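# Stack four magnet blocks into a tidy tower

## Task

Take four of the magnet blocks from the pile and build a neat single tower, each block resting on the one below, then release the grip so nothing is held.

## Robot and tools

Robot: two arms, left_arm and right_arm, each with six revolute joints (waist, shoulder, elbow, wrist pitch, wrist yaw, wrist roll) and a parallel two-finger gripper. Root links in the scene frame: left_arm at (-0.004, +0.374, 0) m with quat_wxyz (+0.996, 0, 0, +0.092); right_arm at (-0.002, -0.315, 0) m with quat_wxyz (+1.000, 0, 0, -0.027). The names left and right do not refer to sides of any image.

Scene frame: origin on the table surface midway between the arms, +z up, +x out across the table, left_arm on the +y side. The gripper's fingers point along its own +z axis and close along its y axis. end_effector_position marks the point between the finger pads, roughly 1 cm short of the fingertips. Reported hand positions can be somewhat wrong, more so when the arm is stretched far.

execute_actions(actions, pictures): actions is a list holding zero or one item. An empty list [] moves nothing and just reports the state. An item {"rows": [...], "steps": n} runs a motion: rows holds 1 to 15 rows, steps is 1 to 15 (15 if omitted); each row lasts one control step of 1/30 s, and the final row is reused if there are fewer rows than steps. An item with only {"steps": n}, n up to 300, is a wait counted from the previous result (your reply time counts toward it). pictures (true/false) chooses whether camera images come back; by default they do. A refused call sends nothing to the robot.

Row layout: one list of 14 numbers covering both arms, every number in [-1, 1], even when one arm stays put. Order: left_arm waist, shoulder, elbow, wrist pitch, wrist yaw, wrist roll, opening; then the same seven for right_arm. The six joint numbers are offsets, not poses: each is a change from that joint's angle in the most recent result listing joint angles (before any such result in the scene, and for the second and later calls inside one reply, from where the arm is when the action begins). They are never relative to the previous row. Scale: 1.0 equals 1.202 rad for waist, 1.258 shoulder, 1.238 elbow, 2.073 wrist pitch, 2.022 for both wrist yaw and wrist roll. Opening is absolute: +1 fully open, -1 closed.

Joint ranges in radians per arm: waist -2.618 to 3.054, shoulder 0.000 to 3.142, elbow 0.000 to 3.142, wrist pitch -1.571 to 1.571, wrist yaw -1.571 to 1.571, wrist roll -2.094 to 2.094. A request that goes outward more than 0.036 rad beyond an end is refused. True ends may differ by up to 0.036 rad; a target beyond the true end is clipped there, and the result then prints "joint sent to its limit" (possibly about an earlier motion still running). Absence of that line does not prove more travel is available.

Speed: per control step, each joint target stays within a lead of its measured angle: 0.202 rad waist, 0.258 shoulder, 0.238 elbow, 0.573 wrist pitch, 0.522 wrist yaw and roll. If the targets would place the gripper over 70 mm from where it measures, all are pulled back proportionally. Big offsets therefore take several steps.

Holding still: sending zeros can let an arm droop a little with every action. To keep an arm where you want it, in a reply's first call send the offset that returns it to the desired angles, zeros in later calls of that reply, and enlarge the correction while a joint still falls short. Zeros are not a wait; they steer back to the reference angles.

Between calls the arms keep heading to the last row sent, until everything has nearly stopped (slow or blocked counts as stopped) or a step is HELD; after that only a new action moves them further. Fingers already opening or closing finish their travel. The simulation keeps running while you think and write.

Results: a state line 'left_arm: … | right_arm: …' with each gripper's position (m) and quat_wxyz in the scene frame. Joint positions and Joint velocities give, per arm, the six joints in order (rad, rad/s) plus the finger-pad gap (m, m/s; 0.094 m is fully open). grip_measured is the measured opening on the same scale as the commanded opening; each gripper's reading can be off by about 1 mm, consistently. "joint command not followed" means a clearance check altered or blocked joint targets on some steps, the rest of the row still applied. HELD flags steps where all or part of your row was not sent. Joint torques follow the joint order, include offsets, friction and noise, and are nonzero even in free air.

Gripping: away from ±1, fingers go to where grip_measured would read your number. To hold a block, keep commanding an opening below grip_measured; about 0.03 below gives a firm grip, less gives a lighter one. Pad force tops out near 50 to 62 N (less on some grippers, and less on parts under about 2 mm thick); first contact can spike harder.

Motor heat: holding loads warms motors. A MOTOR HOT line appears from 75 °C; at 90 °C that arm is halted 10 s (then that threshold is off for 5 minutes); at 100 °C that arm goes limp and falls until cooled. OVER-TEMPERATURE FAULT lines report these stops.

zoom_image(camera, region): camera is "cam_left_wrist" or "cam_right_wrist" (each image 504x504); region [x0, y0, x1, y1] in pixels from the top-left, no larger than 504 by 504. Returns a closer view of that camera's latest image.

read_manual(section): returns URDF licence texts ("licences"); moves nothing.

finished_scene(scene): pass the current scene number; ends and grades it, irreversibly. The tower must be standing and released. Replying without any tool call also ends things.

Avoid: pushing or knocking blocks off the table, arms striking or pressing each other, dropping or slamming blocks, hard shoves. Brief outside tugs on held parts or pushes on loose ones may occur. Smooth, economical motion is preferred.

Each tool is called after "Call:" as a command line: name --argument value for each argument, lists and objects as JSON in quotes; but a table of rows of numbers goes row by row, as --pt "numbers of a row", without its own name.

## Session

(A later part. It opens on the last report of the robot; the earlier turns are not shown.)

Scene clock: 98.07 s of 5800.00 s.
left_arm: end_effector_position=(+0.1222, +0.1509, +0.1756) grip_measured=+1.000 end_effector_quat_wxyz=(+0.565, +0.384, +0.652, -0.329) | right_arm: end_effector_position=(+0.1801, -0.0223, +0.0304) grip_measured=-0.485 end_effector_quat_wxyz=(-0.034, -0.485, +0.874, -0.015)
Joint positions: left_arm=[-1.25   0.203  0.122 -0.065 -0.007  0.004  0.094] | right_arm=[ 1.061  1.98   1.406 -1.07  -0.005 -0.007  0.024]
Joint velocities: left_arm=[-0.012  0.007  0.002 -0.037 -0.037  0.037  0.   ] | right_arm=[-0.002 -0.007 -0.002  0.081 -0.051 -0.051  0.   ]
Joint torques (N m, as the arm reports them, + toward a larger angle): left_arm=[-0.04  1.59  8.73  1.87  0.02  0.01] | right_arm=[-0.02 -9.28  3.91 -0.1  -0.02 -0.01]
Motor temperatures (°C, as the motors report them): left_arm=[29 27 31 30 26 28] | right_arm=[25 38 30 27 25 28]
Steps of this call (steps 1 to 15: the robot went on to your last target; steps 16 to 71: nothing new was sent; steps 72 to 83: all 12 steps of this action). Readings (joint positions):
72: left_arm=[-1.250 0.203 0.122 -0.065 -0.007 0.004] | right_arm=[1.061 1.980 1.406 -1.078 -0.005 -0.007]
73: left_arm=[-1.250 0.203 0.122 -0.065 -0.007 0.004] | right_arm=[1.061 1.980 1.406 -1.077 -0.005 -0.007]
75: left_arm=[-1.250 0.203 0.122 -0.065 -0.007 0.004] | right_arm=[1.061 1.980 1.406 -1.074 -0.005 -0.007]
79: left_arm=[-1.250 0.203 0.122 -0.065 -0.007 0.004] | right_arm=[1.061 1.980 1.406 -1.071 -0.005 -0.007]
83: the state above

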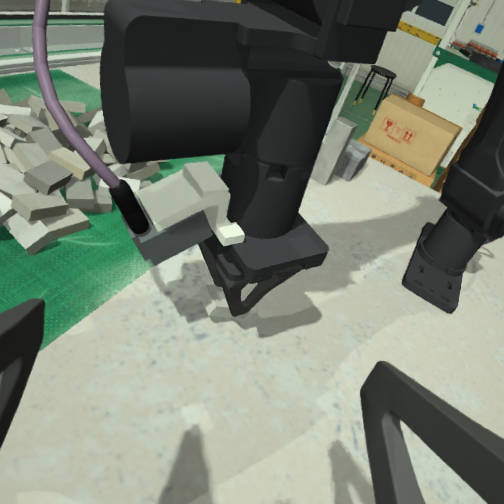

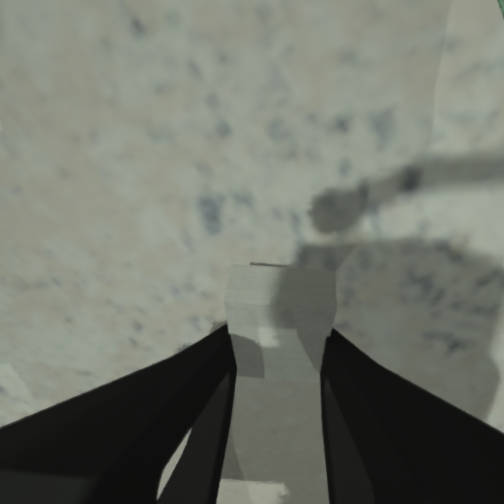

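Call:
execute_actions --actions '[{"rows":[[0,0,0,0,0,0,1,0,0.014,0,0.008,0,0,-0.53],[0,0,0,0,0,0,1,0,0.02,0,0.01,0,0,-0.53],[0,0,0,0,0,0,1,0,0.026,0,0.012,0,0,-0.53]],"steps":12}]'

Call:
zoom_image --camera "cam_left_wrist" --region '[170,240,320,360]'

Scene clock: 101.20 s of 5800.00 s.
left_arm: end_effector_position=(+0.1222, +0.1509, +0.1756) grip_measured=+1.000 end_effector_quat_wxyz=(+0.565, +0.384, +0.652, -0.329) | right_arm: end_effector_position=(+0.1801, -0.0224, +0.0260) grip_measured=-0.485 end_effector_quat_wxyz=(-0.037, -0.485, +0.873, -0.017)
Joint positions: left_arm=[-1.25   0.203  0.122 -0.065 -0.007  0.004  0.094] | right_arm=[ 1.061  1.994  1.406 -1.066 -0.005 -0.007  0.024]
Joint velocities: left_arm=[-0.002  0.012  0.007  0.037  0.081 -0.081  0.   ] | right_arm=[-0.012  0.012 -0.002  0.037 -0.007 -0.022  0.   ]
Joint torques (N m, as the arm reports them, + toward a larger angle): left_arm=[-0.05  1.69  8.74  1.88  0.01  0.02] | right_arm=[-0.13 -7.7   6.45 -0.13  0.05 -0.01]
Motor temperatures (°C, as the motors report them): left_arm=[29 27 31 31 26 28] | right_arm=[25 38 29 26 25 28]
Steps of this call (steps 1 to 15: the robot went on to your last target; steps 16 to 82: nothing new was sent; steps 83 to 94: all 12 steps of this action). Readings (joint positions):
83: left_arm=[-1.250 0.203 0.122 -0.065 -0.007 0.004] | right_arm=[1.061 1.981 1.406 -1.070 -0.005 -0.007]
84: left_arm=[-1.250 0.203 0.122 -0.065 -0.007 0.004] | right_arm=[1.061 1.984 1.406 -1.069 -0.005 -0.007]
86: left_arm=[-1.250 0.203 0.122 -0.065 -0.007 0.004] | right_arm=[1.061 1.993 1.406 -1.066 -0.005 -0.007]
90: left_arm=[-1.250 0.203 0.122 -0.065 -0.007 0.004] | right_arm=[1.061 1.994 1.406 -1.066 -0.005 -0.007]
94: the state above

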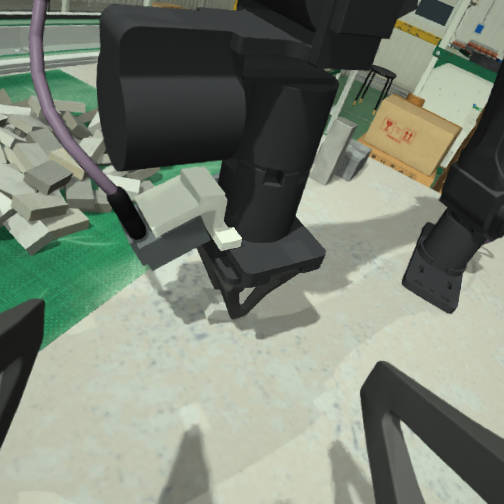

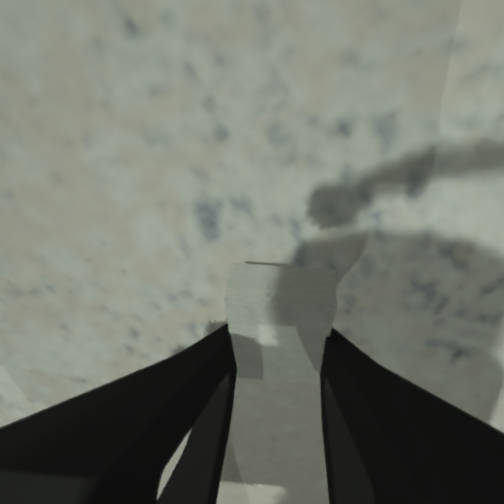

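Region (170, 240, 320, 360) of cam_left_wrist's 504x504 image, scaled by 3.360, with more detail than that image has; it fills the top 403 rows of this view, and the rest is white.

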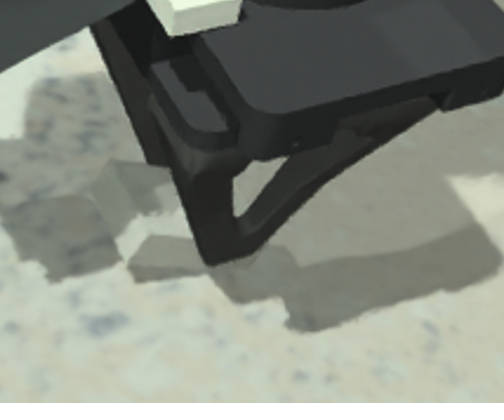

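Call:
execute_actions --actions '[{"rows":[[0,0,0,0,0,0,1,0,0,0,0,0,0,-0.4],[0,0,0,0,0,0,1,0,0,0,0,0,0,-0.2],[0,0,0,0,0,0,1,0,0,0.02,0,0,0,0],[0,0,0,0,0,0,1,0,-0.01,0.05,-0.02,0,0,0],[0,0,0,0,0,0,1,0,-0.02,0.08,-0.04,0,0,0],[0,0,0,0,0,0,1,0,-0.02,0.12,-0.06,0,0,0],[0,0,0,0,0,0,1,0,-0.02,0.16,-0.08,0,0,0],[0,0,0,0,0,0,1,-0.03,-0.01,0.2,-0.1,0,0,0],[0,0,0,0,0,0,1,-0.07,0,0.24,-0.12,0,0,0],[0,0,0,0,0,0,1,-0.12,0.02,0.28,-0.14,0,0,0],[0,0,0,0,0,0,1,-0.17,0.04,0.32,-0.161,0,0,0],[0,0,0,0,0,0,1,-0.22,0.06,0.36,-0.161,0,0,0],[0,0,0,0,0,0,1,-0.27,0.08,0.4,-0.161,0,0,0],[0,0,0,0,0,0,1,-0.32,0.1,0.44,-0.161,0,0,0],[0,0,0,0,0,0,1,-0.36,0.115,0.477,-0.161,0,0,0]]}]' --pictures false

Call:
execute_actions --actions '[{"steps":15}]'

Scene clock: 108.40 s of 5800.00 s.
left_arm: end_effector_position=(+0.1222, +0.1509, +0.1756) grip_measured=+1.000 end_effector_quat_wxyz=(+0.565, +0.384, +0.652, -0.329) | right_arm: end_effector_position=(+0.2991, -0.0263, +0.1187) grip_measured=-0.002 end_effector_quat_wxyz=(+0.035, -0.370, +0.928, +0.026)
Joint positions: left_arm=[-1.25   0.203  0.122 -0.065 -0.007  0.004  0.094] | right_arm=[ 0.805  2.063  1.882 -1.305 -0.022 -0.007  0.047]
Joint velocities: left_arm=[ 0.007 -0.022 -0.002 -0.007 -0.037 -0.081  0.   ] | right_arm=[-1.546  0.637  1.253 -0.227  0.007  0.037 -0.001]
Joint torques (N m, as the arm reports them, + toward a larger angle): left_arm=[-0.04  1.53  8.66  1.85  0.01  0.  ] | right_arm=[-1.23 -8.97  7.8  -0.46  0.1  -0.01]
Motor temperatures (°C, as the motors report them): left_arm=[29 27 32 32 26 28] | right_arm=[25 37 29 26 25 28]
Steps of this call (steps 1 to 15: the robot went on to your last target; steps 16 to 90: nothing new was sent; then 3.70 s passed at rest; steps 91 to 105: all 15 steps of this action). Readings (joint positions):
91: left_arm=[-1.250 0.203 0.122 -0.065 -0.007 0.004] | right_arm=[1.061 1.994 1.406 -1.065 -0.006 -0.007]
92: left_arm=[-1.250 0.203 0.122 -0.065 -0.007 0.004] | right_arm=[1.061 1.994 1.406 -1.065 -0.006 -0.007]
94: left_arm=[-1.250 0.203 0.122 -0.065 -0.007 0.004] | right_arm=[1.061 1.995 1.411 -1.071 -0.006 -0.007]
98: left_arm=[-1.250 0.203 0.122 -0.065 -0.007 0.004] | right_arm=[1.058 1.995 1.523 -1.164 -0.007 -0.007]
105: the state above

Scene clock: 108.90 s of 5800.00 s.
left_arm: end_effector_position=(+0.1222, +0.1509, +0.1756) grip_measured=+1.000 end_effector_quat_wxyz=(+0.565, +0.384, +0.652, -0.329) | right_arm: end_effector_position=(+0.3468, -0.0855, +0.1092) grip_measured=-0.002 end_effector_quat_wxyz=(+0.008, -0.288, +0.957, +0.003)
Joint positions: left_arm=[-1.25   0.203  0.122 -0.065 -0.007  0.004  0.094] | right_arm=[ 0.631  2.14   1.966 -1.38  -0.002 -0.007  0.047]
Joint velocities: left_arm=[ 0.017 -0.007 -0.007 -0.037  0.037  0.051  0.   ] | right_arm=[ 0.027  0.002  0.002 -0.066  0.037 -0.051 -0.   ]
Joint torques (N m, as the arm reports them, + toward a larger angle): left_arm=[0.06 1.63 8.64 1.83 0.01 0.  ] | right_arm=[ -0.36 -11.29   9.64  -0.29   0.01  -0.02]
Motor temperatures (°C, as the motors report them): left_arm=[29 27 32 32 26 28] | right_arm=[26 37 29 26 25 28]
Steps of this call (steps 1 to 15: the robot went on to your last target). Readings (joint positions):
1: left_arm=[-1.250 0.203 0.122 -0.065 -0.007 0.004] | right_arm=[0.749 2.084 1.921 -1.310 -0.021 -0.007]
2: left_arm=[-1.250 0.203 0.122 -0.065 -0.007 0.004] | right_arm=[0.697 2.102 1.948 -1.312 -0.018 -0.007]
4: left_arm=[-1.250 0.203 0.122 -0.065 -0.007 0.004] | right_arm=[0.613 2.125 1.966 -1.320 -0.005 -0.007]
8: left_arm=[-1.250 0.203 0.122 -0.065 -0.007 0.004] | right_arm=[0.576 2.140 1.966 -1.358 0.009 -0.007]
15: the state above

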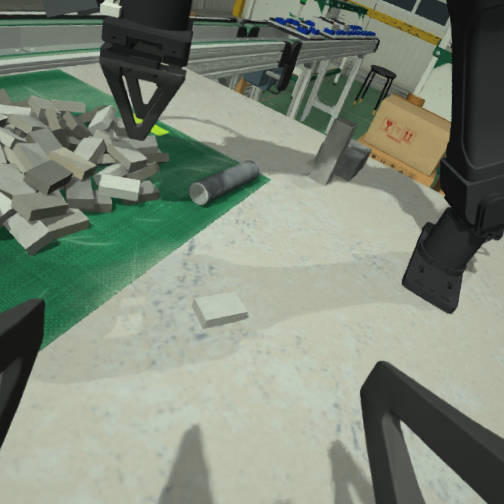

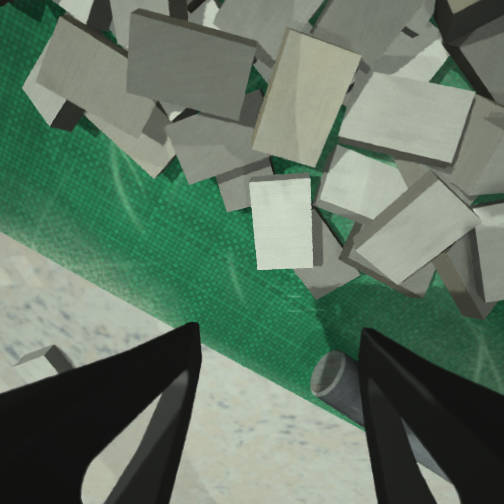

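Call:
execute_actions --actions '[{"rows":[[0,0,0,0,0,0,1,0,0.015,0,0.01,0,-0.02,-0.1],[0,0,0,0,0,0,1,0,0.03,0,0.02,0,-0.04,-0.2],[0,0,0,0,0,0,1,0,0.045,0,0.03,0,-0.065,-0.2],[0,0,0,0,0,0,1,0,0.06,0,0.04,0,-0.065,-0.2],[0,0,0,0,0,0,1,0,0.072,0,0.05,0,-0.065,-0.2],[0,0,0,0,0,0,1,0,0.082,0,0.05,0,-0.065,-0.2]]}]'

Scene clock: 117.13 s of 5800.00 s.
left_arm: end_effector_position=(+0.1222, +0.1509, +0.1756) grip_measured=+1.000 end_effector_quat_wxyz=(+0.565, +0.384, +0.652, -0.329) | right_arm: end_effector_position=(+0.3602, -0.0766, +0.0611) grip_measured=-0.198 end_effector_quat_wxyz=(-0.010, -0.345, +0.938, -0.001)
Joint positions: left_arm=[-1.25   0.203  0.122 -0.065 -0.007  0.004  0.094] | right_arm=[ 0.631  2.258  1.966 -1.299 -0.003 -0.127  0.038]
Joint velocities: left_arm=[-0.002  0.007  0.007  0.037  0.037  0.022  0.   ] | right_arm=[-0.012  0.007  0.017 -0.051  0.007 -0.007  0.001]
Joint torques (N m, as the arm reports them, + toward a larger angle): left_arm=[-0.06  1.62  8.57  1.86  0.01  0.01] | right_arm=[  0.05 -13.17   7.06  -0.09  -0.01  -0.06]
Motor temperatures (°C, as the motors report them): left_arm=[29 27 32 33 26 28] | right_arm=[25 38 30 26 25 28]
Steps of this call (steps 1 to 15: the robot went on to your last target; steps 16 to 90: nothing new was sent; then 4.73 s passed at rest; steps 91 to 105: all 15 steps of this action). Readings (joint positions):
91: left_arm=[-1.250 0.203 0.122 -0.065 -0.007 0.004] | right_arm=[0.631 2.141 1.966 -1.385 -0.003 -0.013]
92: left_arm=[-1.250 0.203 0.122 -0.065 -0.007 0.004] | right_arm=[0.631 2.144 1.966 -1.382 -0.003 -0.025]
94: left_arm=[-1.250 0.203 0.122 -0.065 -0.007 0.004] | right_arm=[0.631 2.161 1.966 -1.366 -0.003 -0.063]
98: left_arm=[-1.250 0.203 0.122 -0.065 -0.007 0.004] | right_arm=[0.631 2.228 1.966 -1.321 -0.003 -0.104]
105: the state above

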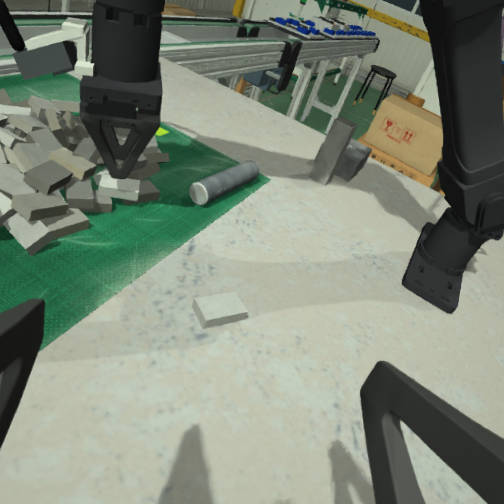

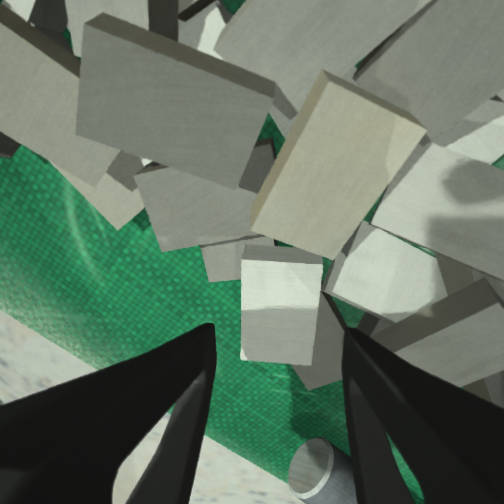

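Call:
execute_actions --actions '[{"rows":[[0,0,0,0,0,0,1,0,0.01,0,0.008,0,0,-0.25],[0,0,0,0,0,0,1,0,0.016,0,0.012,0,0,-0.25],[0,0,0,0,0,0,1,0,0.022,0,0.016,0,0,-0.25],[0,0,0,0,0,0,1,0,0.028,0,0.018,0,0,-0.25],[0,0,0,0,0,0,1,0,0.034,0,0.018,0,0,-0.25]]}]'

Scene clock: 121.40 s of 5800.00 s.
left_arm: end_effector_position=(+0.1222, +0.1509, +0.1756) grip_measured=+1.000 end_effector_quat_wxyz=(+0.565, +0.384, +0.652, -0.329) | right_arm: end_effector_position=(+0.3615, -0.0759, +0.0445) grip_measured=-0.248 end_effector_quat_wxyz=(-0.022, -0.348, +0.937, -0.004)
Joint positions: left_arm=[-1.25   0.203  0.122 -0.065 -0.007  0.004  0.094] | right_arm=[ 0.631  2.298  1.966 -1.283 -0.002 -0.132  0.035]
Joint velocities: left_arm=[-0.017  0.007  0.007  0.022 -0.007 -0.051  0.   ] | right_arm=[ 0.007 -0.007  0.002 -0.022 -0.037 -0.051  0.001]
Joint torques (N m, as the arm reports them, + toward a larger angle): left_arm=[0.02 1.54 8.65 1.87 0.   0.  ] | right_arm=[ -0.27 -11.86   6.78  -0.07  -0.05   0.05]
Motor temperatures (°C, as the motors report them): left_arm=[29 27 32 33 26 28] | right_arm=[25 39 30 26 25 28]
Steps of this call (steps 1 to 15: the robot went on to your last target; steps 16 to 90: nothing new was sent; then 0.77 s passed at rest; steps 91 to 105: all 15 steps of this action). Readings (joint positions):
91: left_arm=[-1.250 0.203 0.122 -0.065 -0.007 0.004] | right_arm=[0.631 2.258 1.966 -1.295 -0.003 -0.132]
92: left_arm=[-1.250 0.203 0.122 -0.065 -0.007 0.004] | right_arm=[0.631 2.260 1.966 -1.295 -0.003 -0.132]
94: left_arm=[-1.250 0.203 0.122 -0.065 -0.007 0.004] | right_arm=[0.631 2.266 1.966 -1.292 -0.003 -0.132]
98: left_arm=[-1.250 0.203 0.122 -0.065 -0.007 0.004] | right_arm=[0.631 2.292 1.966 -1.284 -0.003 -0.132]
105: the state above

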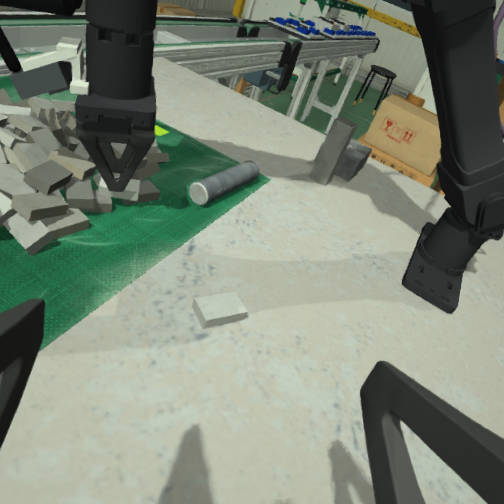

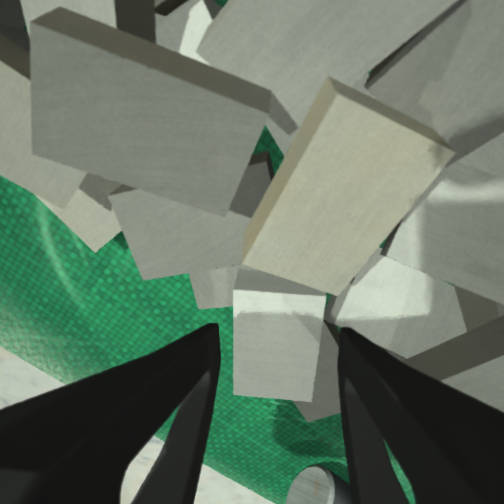

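Call:
execute_actions --actions '[{"rows":[[0,0,0,0,0,0,1,0,0.012,0,0.008,0,0,-0.32],[0,0,0,0,0,0,1,0,0.018,0,0.008,0,0,-0.32],[0,0,0,0,0,0,1,0,0.023,0,0.008,0,0,-0.32],[0,0,0,0,0,0,1,0,0.023,0,0.008,0,0,-0.32],[0,0,0,0,0,0,1,0,0.023,0,0.008,0,0,-0.32],[0,0,0,0,0,0,1,0,0.023,0,0.008,0,0,-0.32],[0,0,0,0,0,0,1,0,0.023,0,0.008,0,0,-0.32],[0,0,0,0,0,0,1,0,0.02,0,0.008,0,0,-0.38],[0,0,0,0,0,0,1,0,0.02,0,0.008,0,0,-0.43],[0,0,0,0,0,0,1,0,0.02,0,0.008,0,0,-0.47],[0,0,0,0,0,0,1,0,0.02,0,0.008,0,0,-0.5],[0,0,0,0,0,0,1,0,0.02,0,0.008,0,0,-0.53]]}]'

Scene clock: 127.43 s of 5800.00 s.
left_arm: end_effector_position=(+0.1222, +0.1509, +0.1756) grip_measured=+1.000 end_effector_quat_wxyz=(+0.565, +0.384, +0.652, -0.329) | right_arm: end_effector_position=(+0.3620, -0.0766, +0.0439) grip_measured=-0.527 end_effector_quat_wxyz=(-0.022, -0.348, +0.937, -0.006)
Joint positions: left_arm=[-1.25   0.203  0.122 -0.065 -0.007  0.004  0.094] | right_arm=[ 0.631  2.3    1.966 -1.282  0.003 -0.132  0.022]
Joint velocities: left_arm=[-0.002  0.002 -0.002 -0.007 -0.022  0.037  0.   ] | right_arm=[-0.017 -0.012  0.007 -0.051 -0.051  0.037  0.   ]
Joint torques (N m, as the arm reports them, + toward a larger angle): left_arm=[-0.12  1.52  8.69  1.87  0.01 -0.02] | right_arm=[ -0.22 -10.08   6.91  -0.09  -0.07   0.  ]
Motor temperatures (°C, as the motors report them): left_arm=[29 27 32 33 26 28] | right_arm=[25 40 30 26 25 28]
Steps of this call (steps 1 to 15: the robot went on to your last target; steps 16 to 90: nothing new was sent; then 2.53 s passed at rest; steps 91 to 105: all 15 steps of this action). Readings (joint positions):
91: left_arm=[-1.250 0.203 0.122 -0.065 -0.007 0.004] | right_arm=[0.631 2.298 1.966 -1.283 -0.000 -0.132]
92: left_arm=[-1.250 0.203 0.122 -0.065 -0.007 0.004] | right_arm=[0.631 2.298 1.966 -1.283 0.001 -0.132]
94: left_arm=[-1.250 0.203 0.122 -0.065 -0.007 0.004] | right_arm=[0.631 2.300 1.966 -1.282 0.002 -0.132]
98: left_arm=[-1.250 0.203 0.122 -0.065 -0.007 0.004] | right_arm=[0.631 2.300 1.966 -1.282 0.004 -0.132]
105: the state above

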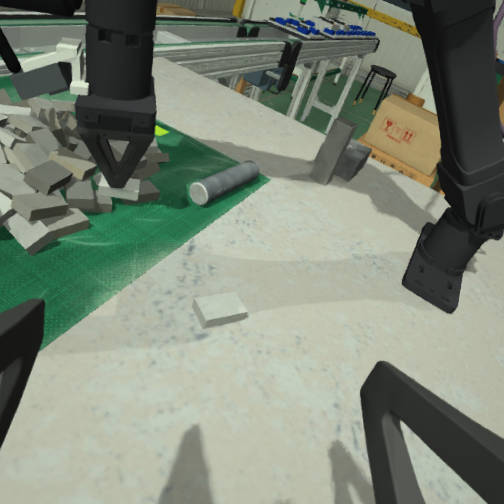

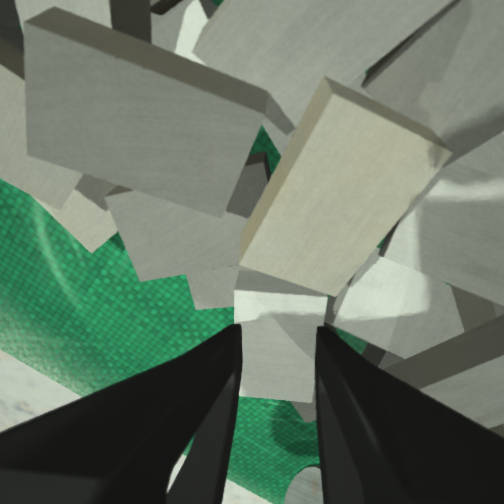

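Call:
execute_actions --actions '[{"rows":[[0,0,0,0,0,0,1,0,-0.04,0,0,0,0,-0.4],[0,0,0,0,0,0,1,0,-0.07,0,0,0,0,-0.3],[0,0,0,0,0,0,1,0,-0.09,0,0,0,0,-0.2],[0,0,0,0,0,0,1,0,-0.09,0,0,0,0,-0.2],[0,0,0,0,0,0,1,0,-0.09,0,0.02,0,0.03,-0.2],[0,0,0,0,0,0,1,-0.012,-0.09,0,0.04,0,0.07,-0.2],[0,0,0,0,0,0,1,-0.012,-0.09,0,0.06,0,0.11,-0.2],[0,0,0,0,0,0,1,-0.012,-0.09,0,0.08,0,0.15,-0.2],[0,0,0,0,0,0,1,-0.012,-0.09,0,0.098,0,0.19,-0.2],[0,0,0,0,0,0,1,-0.012,-0.08,0,0.098,0,0.19,-0.2],[0,0,0,0,0,0,1,-0.012,-0.07,0,0.098,0,0.19,-0.2],[0,0,0,0,0,0,1,-0.012,-0.06,0,0.098,0,0.19,-0.2],[0,0,0,0,0,0,1,-0.012,-0.055,0,0.098,0,0.19,-0.2]]}]' --pictures false

Call:
execute_actions --actions '[{"steps":10}]'

Scene clock: 137.67 s of 5800.00 s.
left_arm: end_effector_position=(+0.1222, +0.1509, +0.1756) grip_measured=+1.000 end_effector_quat_wxyz=(+0.565, +0.384, +0.652, -0.329) | right_arm: end_effector_position=(+0.4007, -0.0538, +0.0843) grip_measured=-0.202 end_effector_quat_wxyz=(+0.094, -0.190, +0.977, +0.037)
Joint positions: left_arm=[-1.25   0.203  0.122 -0.065 -0.007  0.004  0.094] | right_arm=[ 0.627  2.215  1.966 -1.12   0.002  0.19   0.037]
Joint velocities: left_arm=[-0.017  0.002  0.002  0.081  0.037 -0.051  0.   ] | right_arm=[0.007 0.217 0.002 0.139 0.051 0.344 0.001]
Joint torques (N m, as the arm reports them, + toward a larger angle): left_arm=[ 0.02  1.59  8.62  1.85  0.   -0.01] | right_arm=[ -0.84 -11.82   7.55   0.29  -0.01   0.05]
Motor temperatures (°C, as the motors report them): left_arm=[29 27 32 34 26 28] | right_arm=[25 39 30 26 25 28]
Steps of this call (steps 1 to 15: the robot went on to your last target; steps 16 to 90: nothing new was sent; then 6.73 s passed at rest; steps 91 to 105: all 15 steps of this action). Readings (joint positions):
91: left_arm=[-1.250 0.203 0.122 -0.065 -0.007 0.004] | right_arm=[0.631 2.295 1.966 -1.282 0.002 -0.132]
92: left_arm=[-1.250 0.203 0.122 -0.065 -0.007 0.004] | right_arm=[0.631 2.289 1.966 -1.283 0.002 -0.132]
94: left_arm=[-1.250 0.203 0.122 -0.065 -0.007 0.004] | right_arm=[0.631 2.260 1.966 -1.283 0.002 -0.132]
98: left_arm=[-1.250 0.203 0.122 -0.065 -0.007 0.004] | right_arm=[0.631 2.195 1.966 -1.236 0.002 -0.023]
105: the state above

Scene clock: 138.00 s of 5800.00 s.
left_arm: end_effector_position=(+0.1222, +0.1509, +0.1756) grip_measured=+1.000 end_effector_quat_wxyz=(+0.565, +0.384, +0.652, -0.329) | right_arm: end_effector_position=(+0.4042, -0.0518, +0.0764) grip_measured=-0.202 end_effector_quat_wxyz=(+0.093, -0.165, +0.981, +0.039)
Joint positions: left_arm=[-1.25   0.203  0.122 -0.065 -0.007  0.004  0.094] | right_arm=[ 0.627  2.234  1.966 -1.101  0.002  0.24   0.037]
Joint velocities: left_arm=[ 0.007 -0.022 -0.007  0.051 -0.081 -0.007  0.   ] | right_arm=[-0.017 -0.002 -0.012  0.022 -0.022  0.066 -0.   ]
Joint torques (N m, as the arm reports them, + toward a larger angle): left_arm=[-0.05  1.59  8.63  1.88  0.   -0.01] | right_arm=[ -0.74 -12.32   7.51   0.33  -0.02   0.07]
Motor temperatures (°C, as the motors report them): left_arm=[29 27 32 34 26 28] | right_arm=[25 39 30 26 25 28]
Steps of this call (steps 1 to 10: the robot went on to your last target). Readings (joint positions):
1: left_arm=[-1.250 0.203 0.122 -0.065 -0.007 0.004] | right_arm=[0.627 2.221 1.966 -1.115 0.002 0.201]
2: left_arm=[-1.250 0.203 0.122 -0.065 -0.007 0.004] | right_arm=[0.627 2.227 1.966 -1.112 0.002 0.210]
4: left_arm=[-1.250 0.203 0.122 -0.065 -0.007 0.004] | right_arm=[0.627 2.233 1.966 -1.108 0.002 0.223]
8: left_arm=[-1.250 0.203 0.122 -0.065 -0.007 0.004] | right_arm=[0.627 2.234 1.966 -1.102 0.002 0.237]
10: the state above

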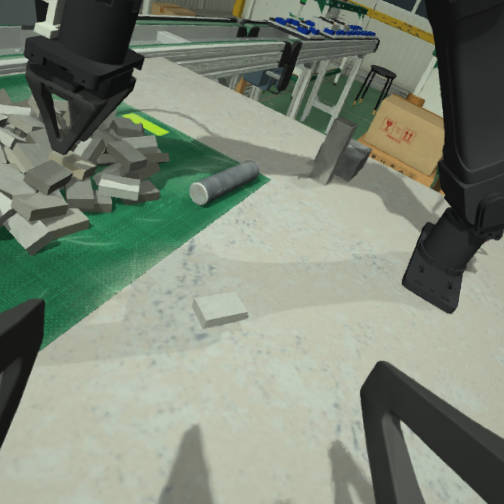

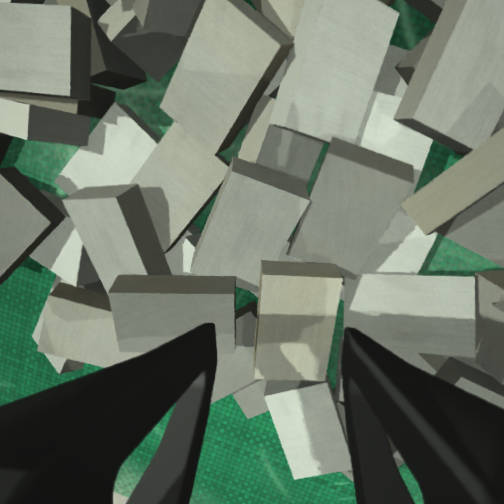

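Call:
execute_actions --actions '[{"rows":[[0,0,0,0,0,0,1,-0.017,0,0,0.008,0,0,-0.33],[0,0,0,0,0,0,1,-0.017,0,0,0.008,0,0,-0.33],[0,0,0,0,0,0,1,-0.017,0,0,0.008,0,0,-0.33],[0,0,0,0,0,0,1,-0.017,0.01,0,0.008,0,0,-0.33],[0,0,0,0,0,0,1,-0.017,0.017,0,0.012,0,0,-0.33],[0,0,0,0,0,0,1,-0.017,0.024,0,0.012,0,0,-0.33]]}]'

Scene clock: 142.57 s of 5800.00 s.
left_arm: end_effector_position=(+0.1222, +0.1509, +0.1756) grip_measured=+1.000 end_effector_quat_wxyz=(+0.565, +0.384, +0.652, -0.329) | right_arm: end_effector_position=(+0.4075, -0.0569, +0.0631) grip_measured=-0.328 end_effector_quat_wxyz=(+0.083, -0.156, +0.984, +0.034)
Joint positions: left_arm=[-1.25   0.203  0.122 -0.065 -0.007  0.004  0.094] | right_arm=[ 0.614  2.263  1.966 -1.094  0.002  0.246  0.032]
Joint velocities: left_arm=[-0.007 -0.002  0.007 -0.037 -0.066  0.081  0.   ] | right_arm=[-0.012 -0.007 -0.017  0.037 -0.037 -0.007 -0.002]
Joint torques (N m, as the arm reports them, + toward a larger angle): left_arm=[-0.14  1.55  8.73  1.85  0.02  0.  ] | right_arm=[ -0.57 -12.24   7.38   0.3   -0.05  -0.08]
Motor temperatures (°C, as the motors report them): left_arm=[29 27 33 34 26 28] | right_arm=[25 40 30 27 25 28]
Steps of this call (steps 1 to 30: the robot went on to your last target; steps 31 to 90: nothing new was sent; then 1.07 s passed at rest; steps 91 to 105: all 15 steps of this action). Readings (joint positions):
91: left_arm=[-1.250 0.203 0.122 -0.065 -0.007 0.004] | right_arm=[0.626 2.234 1.966 -1.098 0.002 0.246]
92: left_arm=[-1.250 0.203 0.122 -0.065 -0.007 0.004] | right_arm=[0.625 2.234 1.966 -1.098 0.002 0.246]
94: left_arm=[-1.250 0.203 0.122 -0.065 -0.007 0.004] | right_arm=[0.621 2.234 1.966 -1.098 0.002 0.246]
98: left_arm=[-1.250 0.203 0.122 -0.065 -0.007 0.004] | right_arm=[0.614 2.245 1.966 -1.094 0.002 0.246]
105: the state above

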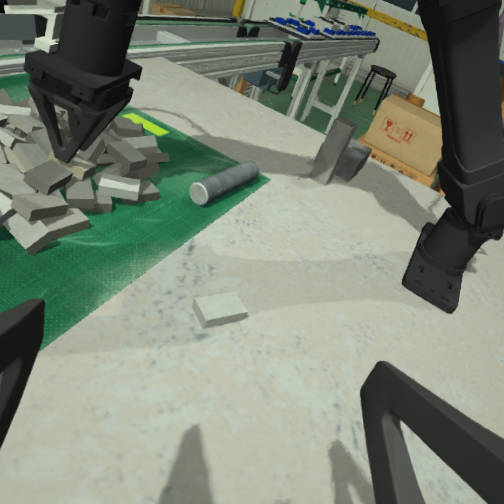

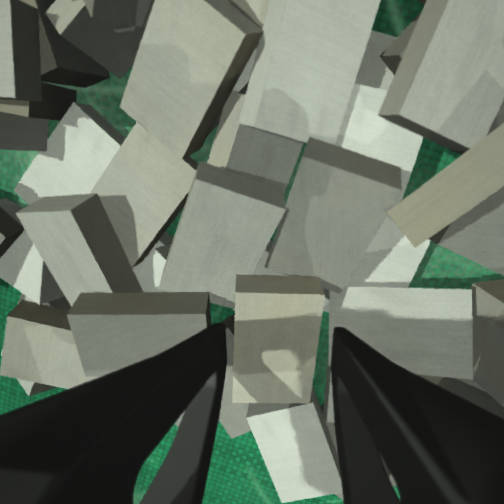

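Call:
execute_actions --actions '[{"rows":[[0,0,0,0,0,0,1,0.008,0.008,0,0,0,0,-0.33],[0,0,0,0,0,0,1,0.008,0.014,0,0,0,0,-0.33],[0,0,0,0,0,0,1,0.008,0.019,0,0,0,0,-0.33],[0,0,0,0,0,0,1,0.008,0.023,0,0,0,0,-0.33]],"steps":12}]'

Scene clock: 145.40 s of 5800.00 s.
left_arm: end_effector_position=(+0.1222, +0.1509, +0.1756) grip_measured=+1.000 end_effector_quat_wxyz=(+0.565, +0.384, +0.652, -0.329) | right_arm: end_effector_position=(+0.4062, -0.0573, +0.0512) grip_measured=-0.328 end_effector_quat_wxyz=(+0.071, -0.156, +0.985, +0.030)
Joint positions: left_arm=[-1.25   0.203  0.122 -0.065 -0.007  0.004  0.094] | right_arm=[ 0.614  2.289  1.966 -1.094  0.     0.246  0.032]
Joint velocities: left_arm=[ 0.002 -0.007 -0.017  0.081 -0.007  0.081  0.   ] | right_arm=[ 0.007 -0.007 -0.002 -0.007  0.066  0.007  0.001]
Joint torques (N m, as the arm reports them, + toward a larger angle): left_arm=[-0.01  1.62  8.65  1.91  0.02 -0.02] | right_arm=[  0.7  -12.2    7.18   0.01  -0.05  -0.01]
Motor temperatures (°C, as the motors report them): left_arm=[29 27 33 34 26 28] | right_arm=[25 40 30 27 25 28]
Steps of this call (steps 1 to 15: the robot went on to your last target; steps 16 to 73: nothing new was sent; steps 74 to 85: all 12 steps of this action). Readings (joint positions):
74: left_arm=[-1.250 0.203 0.122 -0.065 -0.007 0.004] | right_arm=[0.614 2.263 1.966 -1.094 0.002 0.246]
75: left_arm=[-1.250 0.203 0.122 -0.065 -0.007 0.004] | right_arm=[0.614 2.264 1.966 -1.094 0.002 0.246]
77: left_arm=[-1.250 0.203 0.122 -0.065 -0.007 0.004] | right_arm=[0.614 2.269 1.966 -1.094 0.002 0.246]
81: left_arm=[-1.250 0.203 0.122 -0.065 -0.007 0.004] | right_arm=[0.614 2.285 1.966 -1.094 0.002 0.246]
85: the state above

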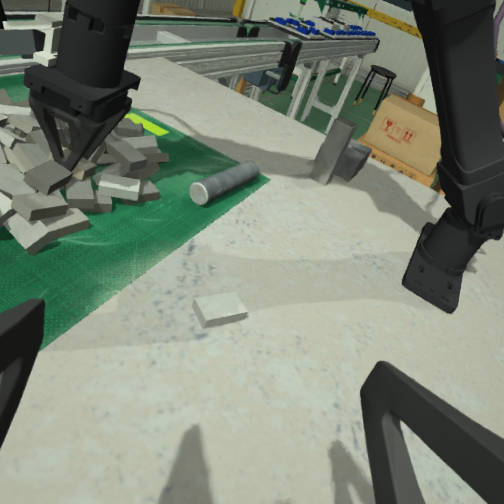

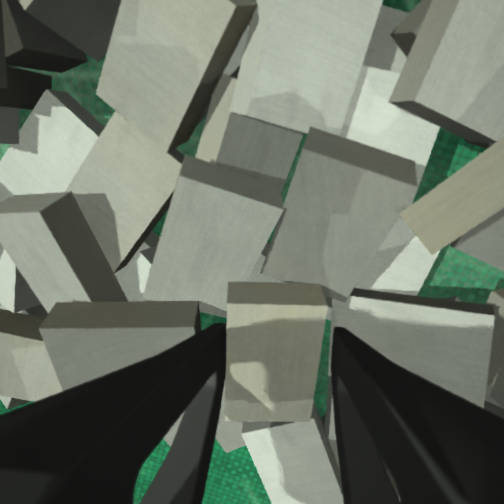

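Call:
execute_actions --actions '[{"rows":[[0,0,0,0,0,0,1,0,0.012,0,0,0,0,-0.36],[0,0,0,0,0,0,1,0,0.015,0,0,0,0,-0.39],[0,0,0,0,0,0,1,0,0.015,0,0,0,0,-0.41],[0,0,0,0,0,0,1,0,0.015,0,0,0,0,-0.43],[0,0,0,0,0,0,1,0,0.015,0,0,0,0,-0.45],[0,0,0,0,0,0,1,0,0.01,0,0,0,0,-0.47],[0,0,0,0,0,0,1,0,0.01,0,0,0,0,-0.5],[0,0,0,0,0,0,1,0,0.01,0,0,0,0,-0.53]],"steps":12}]'

Scene clock: 148.83 s of 5800.00 s.
left_arm: end_effector_position=(+0.1222, +0.1509, +0.1756) grip_measured=+1.000 end_effector_quat_wxyz=(+0.565, +0.384, +0.652, -0.329) | right_arm: end_effector_position=(+0.4056, -0.0572, +0.0484) grip_measured=-0.473 end_effector_quat_wxyz=(+0.068, -0.156, +0.985, +0.030)
Joint positions: left_arm=[-1.25   0.203  0.122 -0.065 -0.007  0.004  0.094] | right_arm=[ 0.614  2.295  1.966 -1.094 -0.002  0.246  0.025]
Joint velocities: left_arm=[-0.012 -0.027  0.012  0.007 -0.022 -0.051  0.   ] | right_arm=[-0.012 -0.007  0.017  0.007  0.007  0.037 -0.   ]
Joint torques (N m, as the arm reports them, + toward a larger angle): left_arm=[-0.04  1.56  8.66  1.84 -0.03 -0.01] | right_arm=[  0.01 -11.96   7.28   0.04   0.01  -0.01]
Motor temperatures (°C, as the motors report them): left_arm=[29 27 33 35 26 28] | right_arm=[25 41 30 27 25 28]
Steps of this call (steps 1 to 15: the robot went on to your last target; steps 16 to 90: nothing new was sent; then 0.03 s passed at rest; steps 91 to 102: all 12 steps of this action). Readings (joint positions):
91: left_arm=[-1.250 0.203 0.122 -0.065 -0.007 0.004] | right_arm=[0.614 2.289 1.966 -1.094 -0.000 0.246]
92: left_arm=[-1.250 0.203 0.122 -0.065 -0.007 0.004] | right_arm=[0.614 2.290 1.966 -1.094 -0.001 0.246]
94: left_arm=[-1.250 0.203 0.122 -0.065 -0.007 0.004] | right_arm=[0.614 2.293 1.966 -1.094 -0.002 0.246]
98: left_arm=[-1.250 0.203 0.122 -0.065 -0.007 0.004] | right_arm=[0.614 2.295 1.966 -1.094 -0.002 0.246]
102: the state above

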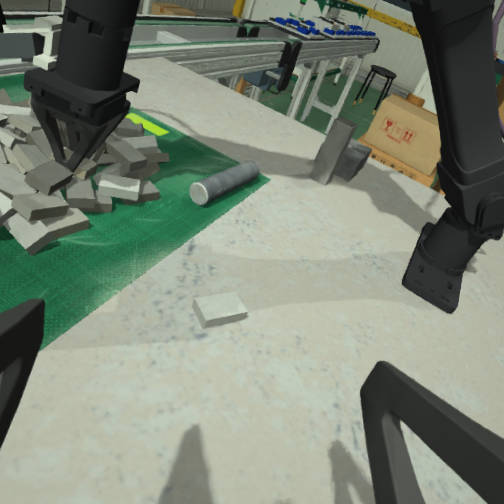

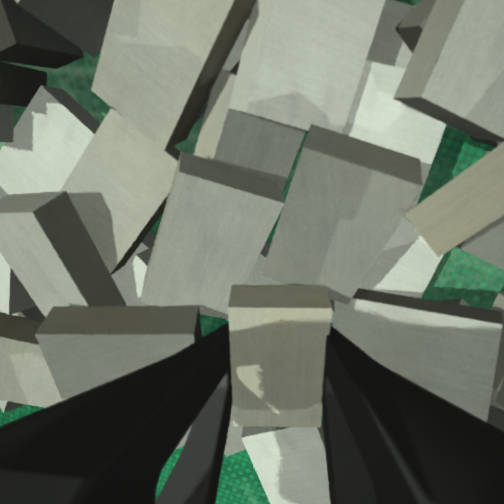

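Call:
execute_actions --actions '[{"rows":[[0,0,0,0,0,0,1,0,-0.03,0,0,0,0,-0.53],[0,0,0,0,0,0,1,0,-0.05,0,0,0,0,-0.53],[0,0,0,0,0,0,1,0,-0.075,0,-0.01,0,0,-0.53],[0,0,0,0,0,0,1,0,-0.1,0,-0.02,0,0,-0.53],[0,0,0,0,0,0,1,0,-0.13,-0.02,-0.02,0,0,-0.53],[0,0,0,0,0,0,1,0.03,-0.16,-0.06,-0.02,0,0,-0.53],[0,0,0,0,0,0,1,0.07,-0.2,-0.11,-0.01,0,-0.02,-0.53],[0,0,0,0,0,0,1,0.11,-0.24,-0.16,0,0,-0.04,-0.53],[0,0,0,0,0,0,1,0.15,-0.28,-0.22,0.01,0,-0.06,-0.53],[0,0,0,0,0,0,1,0.2,-0.31,-0.28,0.02,0,-0.08,-0.53],[0,0,0,0,0,0,1,0.24,-0.34,-0.34,0.035,0,-0.1,-0.53],[0,0,0,0,0,0,1,0.28,-0.37,-0.4,0.05,0,-0.126,-0.53],[0,0,0,0,0,0,1,0.32,-0.39,-0.45,0.06,0,-0.126,-0.53],[0,0,0,0,0,0,1,0.35,-0.405,-0.5,0.075,0,-0.126,-0.53],[0,0,0,0,0,0,1,0.37,-0.414,-0.532,0.075,0,-0.126,-0.53]]}]' --pictures false

Call:
execute_actions --actions '[{"steps":18}]'

Call:
zoom_image --camera "cam_left_wrist" --region '[160,220,310,350]'

Scene clock: 159.50 s of 5800.00 s.
left_arm: end_effector_position=(+0.1222, +0.1509, +0.1756) grip_measured=+1.000 end_effector_quat_wxyz=(+0.565, +0.384, +0.652, -0.329) | right_arm: end_effector_position=(+0.2452, -0.0029, +0.1151) grip_measured=-0.473 end_effector_quat_wxyz=(+0.112, -0.391, +0.912, +0.056)
Joint positions: left_arm=[-1.25   0.203  0.122 -0.065 -0.007  0.004  0.094] | right_arm=[ 0.955  1.82   1.506 -1.005  0.008  0.089  0.025]
Joint velocities: left_arm=[-0.012 -0.007 -0.007 -0.037  0.007 -0.022  0.   ] | right_arm=[ 1.629 -0.711 -1.751  0.696 -0.11  -0.535 -0.   ]
Joint torques (N m, as the arm reports them, + toward a larger angle): left_arm=[0.07 1.63 8.72 1.88 0.   0.  ] | right_arm=[-1.43 -8.37  4.34 -0.19  0.07 -0.05]
Motor temperatures (°C, as the motors report them): left_arm=[29 27 33 35 26 28] | right_arm=[25 41 30 27 25 28]
Steps of this call (steps 1 to 15: the robot went on to your last target; steps 16 to 90: nothing new was sent; then 7.17 s passed at rest; steps 91 to 105: all 15 steps of this action). Readings (joint positions):
91: left_arm=[-1.250 0.203 0.122 -0.065 -0.007 0.004] | right_arm=[0.614 2.293 1.966 -1.094 -0.003 0.246]
92: left_arm=[-1.250 0.203 0.122 -0.065 -0.007 0.004] | right_arm=[0.614 2.289 1.966 -1.094 -0.003 0.246]
94: left_arm=[-1.250 0.203 0.122 -0.065 -0.007 0.004] | right_arm=[0.614 2.268 1.966 -1.100 -0.003 0.246]
98: left_arm=[-1.250 0.203 0.122 -0.065 -0.007 0.004] | right_arm=[0.637 2.115 1.867 -1.095 0.006 0.230]
105: the state above

Scene clock: 160.10 s of 5800.00 s.
left_arm: end_effector_position=(+0.1222, +0.1509, +0.1756) grip_measured=+1.000 end_effector_quat_wxyz=(+0.565, +0.384, +0.652, -0.329) | right_arm: end_effector_position=(+0.1831, -0.0163, +0.0663) grip_measured=-0.473 end_effector_quat_wxyz=(+0.050, -0.483, +0.874, +0.032)
Joint positions: left_arm=[-1.25   0.203  0.122 -0.065 -0.007  0.004  0.094] | right_arm=[ 1.061  1.793  1.3   -0.959 -0.008 -0.001  0.025]
Joint velocities: left_arm=[-0.002 -0.007 -0.002 -0.037  0.037 -0.11   0.   ] | right_arm=[-0.027  0.002  0.002  0.066 -0.007  0.007  0.   ]
Joint torques (N m, as the arm reports them, + toward a larger angle): left_arm=[-0.08  1.57  8.67  1.86  0.01 -0.02] | right_arm=[-0.24 -9.82  7.72  0.22  0.04 -0.09]
Motor temperatures (°C, as the motors report them): left_arm=[29 27 33 35 26 28] | right_arm=[26 41 30 27 25 28]
Steps of this call (steps 1 to 18: the robot went on to your last target). Readings (joint positions):
1: left_arm=[-1.250 0.203 0.122 -0.065 -0.007 0.004] | right_arm=[1.009 1.800 1.446 -0.986 0.002 0.071]
2: left_arm=[-1.250 0.203 0.122 -0.065 -0.007 0.004] | right_arm=[1.054 1.789 1.395 -0.980 -0.007 0.055]
4: left_arm=[-1.250 0.203 0.122 -0.065 -0.007 0.004] | right_arm=[1.101 1.791 1.329 -0.980 -0.023 0.032]
8: left_arm=[-1.250 0.203 0.122 -0.065 -0.007 0.004] | right_arm=[1.079 1.794 1.300 -0.977 -0.019 0.011]
18: the state above

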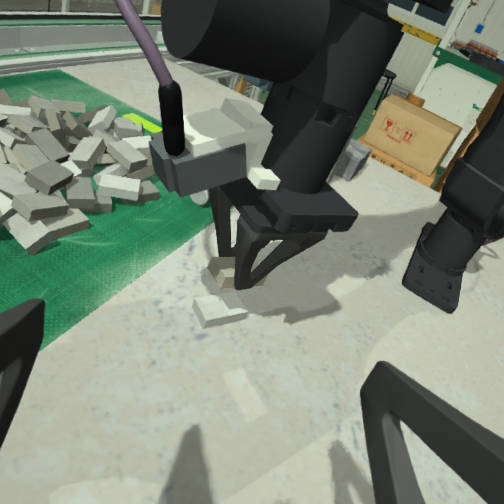

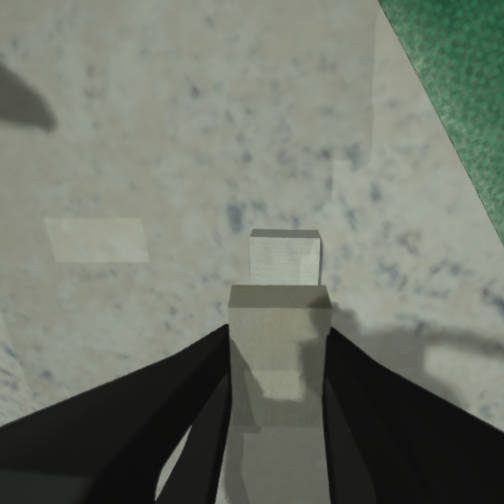

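Region (160, 220, 310, 350) of cam_left_wrist's 504x504 image, scaled by 3.360, with more detail than that image has; it fills the top 437 rows of this view, and the rest is white.

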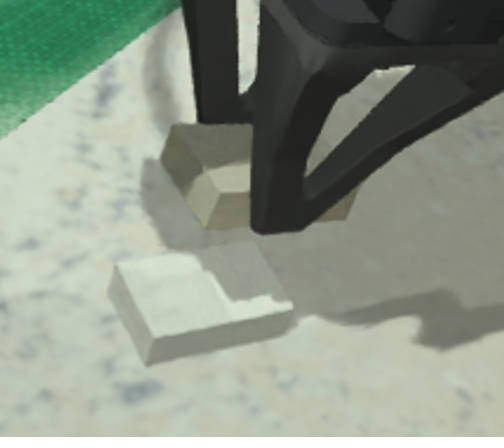

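Call:
execute_actions --actions '[{"rows":[[0,0,0,0,0,0,1,0,0.012,-0.015,0.01,0,0,-0.53],[0,0,0,0,0,0,1,0,0.018,-0.025,0.018,0,0,-0.53],[0,0,0,0,0,0,1,0,0.024,-0.032,0.025,0,0,-0.53],[0,0,0,0,0,0,1,0,0.03,-0.036,0.032,0,0,-0.53],[0,0,0,0,0,0,1,0,0.036,-0.036,0.038,0,0,-0.53]]}]'

Call:
zoom_image --camera "cam_left_wrist" --region '[160,220,310,350]'

Scene clock: 165.93 s of 5800.00 s.
left_arm: end_effector_position=(+0.1222, +0.1509, +0.1756) grip_measured=+1.000 end_effector_quat_wxyz=(+0.565, +0.384, +0.652, -0.329) | right_arm: end_effector_position=(+0.1830, -0.0164, +0.0429) grip_measured=-0.473 end_effector_quat_wxyz=(+0.038, -0.484, +0.874, +0.025)
Joint positions: left_arm=[-1.25   0.203  0.122 -0.065 -0.007  0.004  0.094] | right_arm=[ 1.061  1.842  1.268 -0.905 -0.008 -0.003  0.025]
Joint velocities: left_arm=[ 0.012  0.007 -0.012 -0.037 -0.007 -0.051  0.   ] | right_arm=[0.012 0.002 0.017 0.007 0.007 0.081 0.   ]
Joint torques (N m, as the arm reports them, + toward a larger angle): left_arm=[-0.04  1.6   8.63  1.89 -0.03  0.  ] | right_arm=[-0.02 -8.77  5.85  0.14 -0.02  0.  ]
Motor temperatures (°C, as the motors report them): left_arm=[29 27 33 35 26 28] | right_arm=[25 41 30 27 25 28]
Steps of this call (steps 1 to 15: the robot went on to your last target; steps 16 to 90: nothing new was sent; then 2.33 s passed at rest; steps 91 to 105: all 15 steps of this action). Readings (joint positions):
91: left_arm=[-1.250 0.203 0.122 -0.065 -0.007 0.004] | right_arm=[1.061 1.795 1.300 -0.959 -0.008 -0.003]
92: left_arm=[-1.250 0.203 0.122 -0.065 -0.007 0.004] | right_arm=[1.061 1.796 1.300 -0.957 -0.008 -0.003]
94: left_arm=[-1.250 0.203 0.122 -0.065 -0.007 0.004] | right_arm=[1.061 1.805 1.292 -0.941 -0.008 -0.003]
98: left_arm=[-1.250 0.203 0.122 -0.065 -0.007 0.004] | right_arm=[1.061 1.835 1.274 -0.917 -0.008 -0.003]
105: the state above

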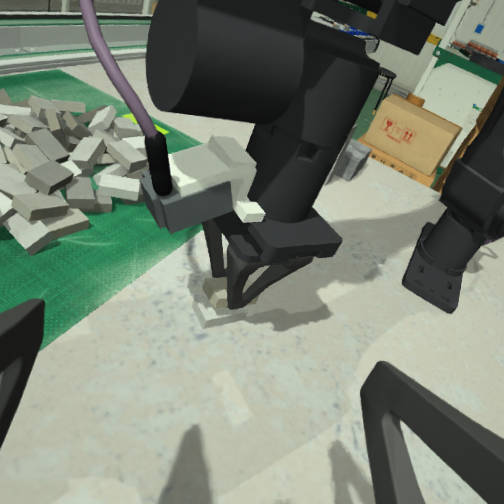

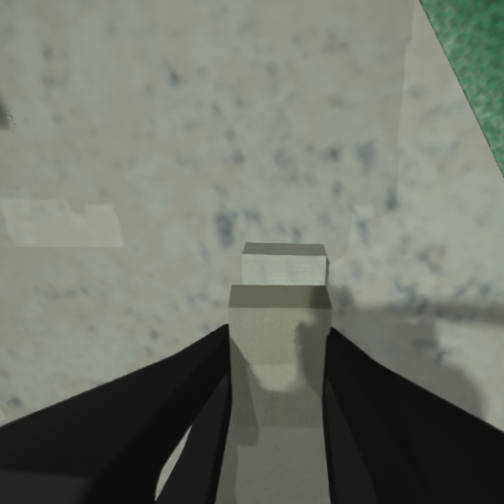

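Region (160, 220, 310, 350) of cam_left_wrist's 504x504 image, scaled by 3.360, with more detail than that image has; it fills the top 437 rows of this view, and the rest is white.

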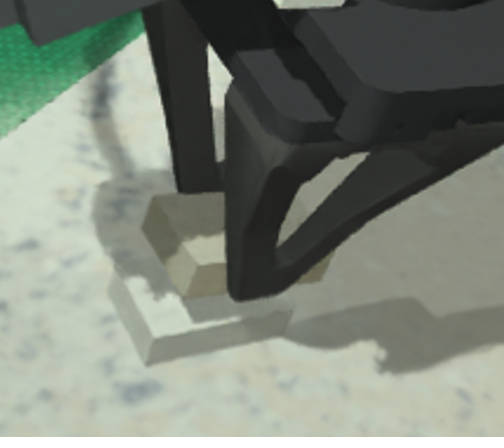

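Call:
execute_actions --actions '[{"rows":[[0,0,0,0,0,0,1,0,0,0,0.015,0.008,0,-0.53],[0,0,0,0,0,0,1,0,0,0,0.024,0.008,0,-0.53],[0,0,0,0,0,0,1,0,0.01,0,0.024,0.008,0,-0.53],[0,0,0,0,0,0,1,0,0.015,0,0.024,0.008,0,-0.53],[0,0,0,0,0,0,1,0,0.02,0,0.024,0.008,0,-0.53]]}]'

Call:
zoom_image --camera "cam_left_wrist" --region '[160,220,310,350]'

Scene clock: 170.73 s of 5800.00 s.
left_arm: end_effector_position=(+0.1222, +0.1509, +0.1756) grip_measured=+1.000 end_effector_quat_wxyz=(+0.565, +0.384, +0.652, -0.329) | right_arm: end_effector_position=(+0.1872, -0.0129, +0.0356) grip_measured=-0.473 end_effector_quat_wxyz=(+0.043, -0.484, +0.874, +0.023)
Joint positions: left_arm=[-1.25   0.203  0.122 -0.065 -0.007  0.004  0.094] | right_arm=[ 1.061  1.866  1.268 -0.876  0.001 -0.003  0.025]
Joint velocities: left_arm=[-0.012  0.012  0.002  0.037 -0.037 -0.051  0.   ] | right_arm=[-0.017  0.002 -0.002  0.037  0.037  0.051 -0.001]
Joint torques (N m, as the arm reports them, + toward a larger angle): left_arm=[-0.05  1.61  8.67  1.86  0.03  0.01] | right_arm=[-0.03 -8.42  6.67  0.15  0.02 -0.02]
Motor temperatures (°C, as the motors report them): left_arm=[29 27 33 36 26 28] | right_arm=[25 40 30 27 25 28]
Steps of this call (steps 1 to 15: the robot went on to your last target; steps 16 to 90: nothing new was sent; then 1.30 s passed at rest; steps 91 to 105: all 15 steps of this action). Readings (joint positions):
91: left_arm=[-1.250 0.203 0.122 -0.065 -0.007 0.004] | right_arm=[1.061 1.842 1.268 -0.900 -0.007 -0.003]
92: left_arm=[-1.250 0.203 0.122 -0.065 -0.007 0.004] | right_arm=[1.061 1.842 1.268 -0.897 -0.005 -0.003]
94: left_arm=[-1.250 0.203 0.122 -0.065 -0.007 0.004] | right_arm=[1.061 1.845 1.268 -0.889 -0.002 -0.003]
98: left_arm=[-1.250 0.203 0.122 -0.065 -0.007 0.004] | right_arm=[1.061 1.861 1.268 -0.879 0.000 -0.003]
105: the state above

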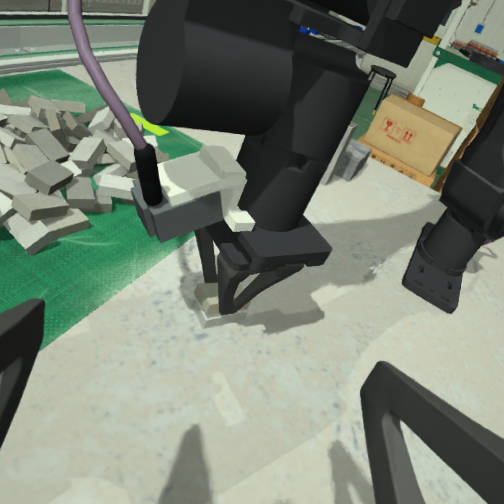

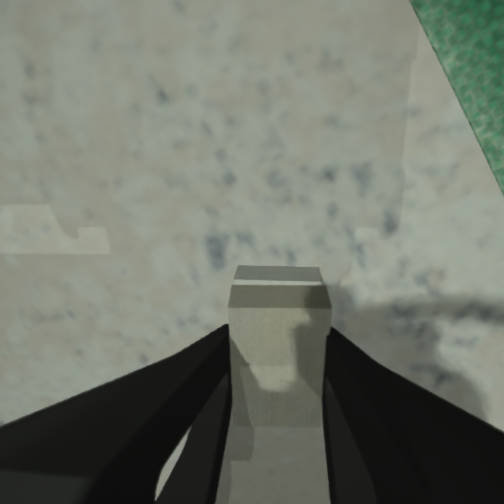

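Region (160, 220, 310, 350) of cam_left_wrist's 504x504 image, scaled by 3.360, with more detail than that image has; it fills the top 437 rows of this view, and the rest is white.

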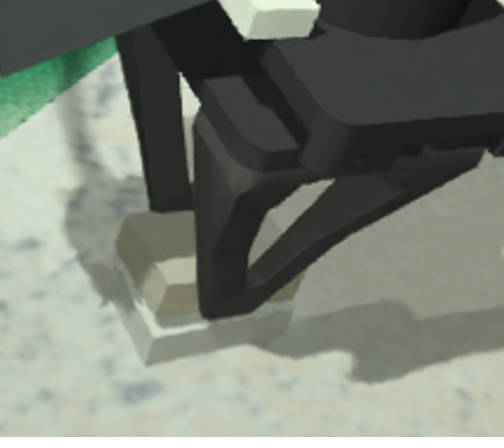

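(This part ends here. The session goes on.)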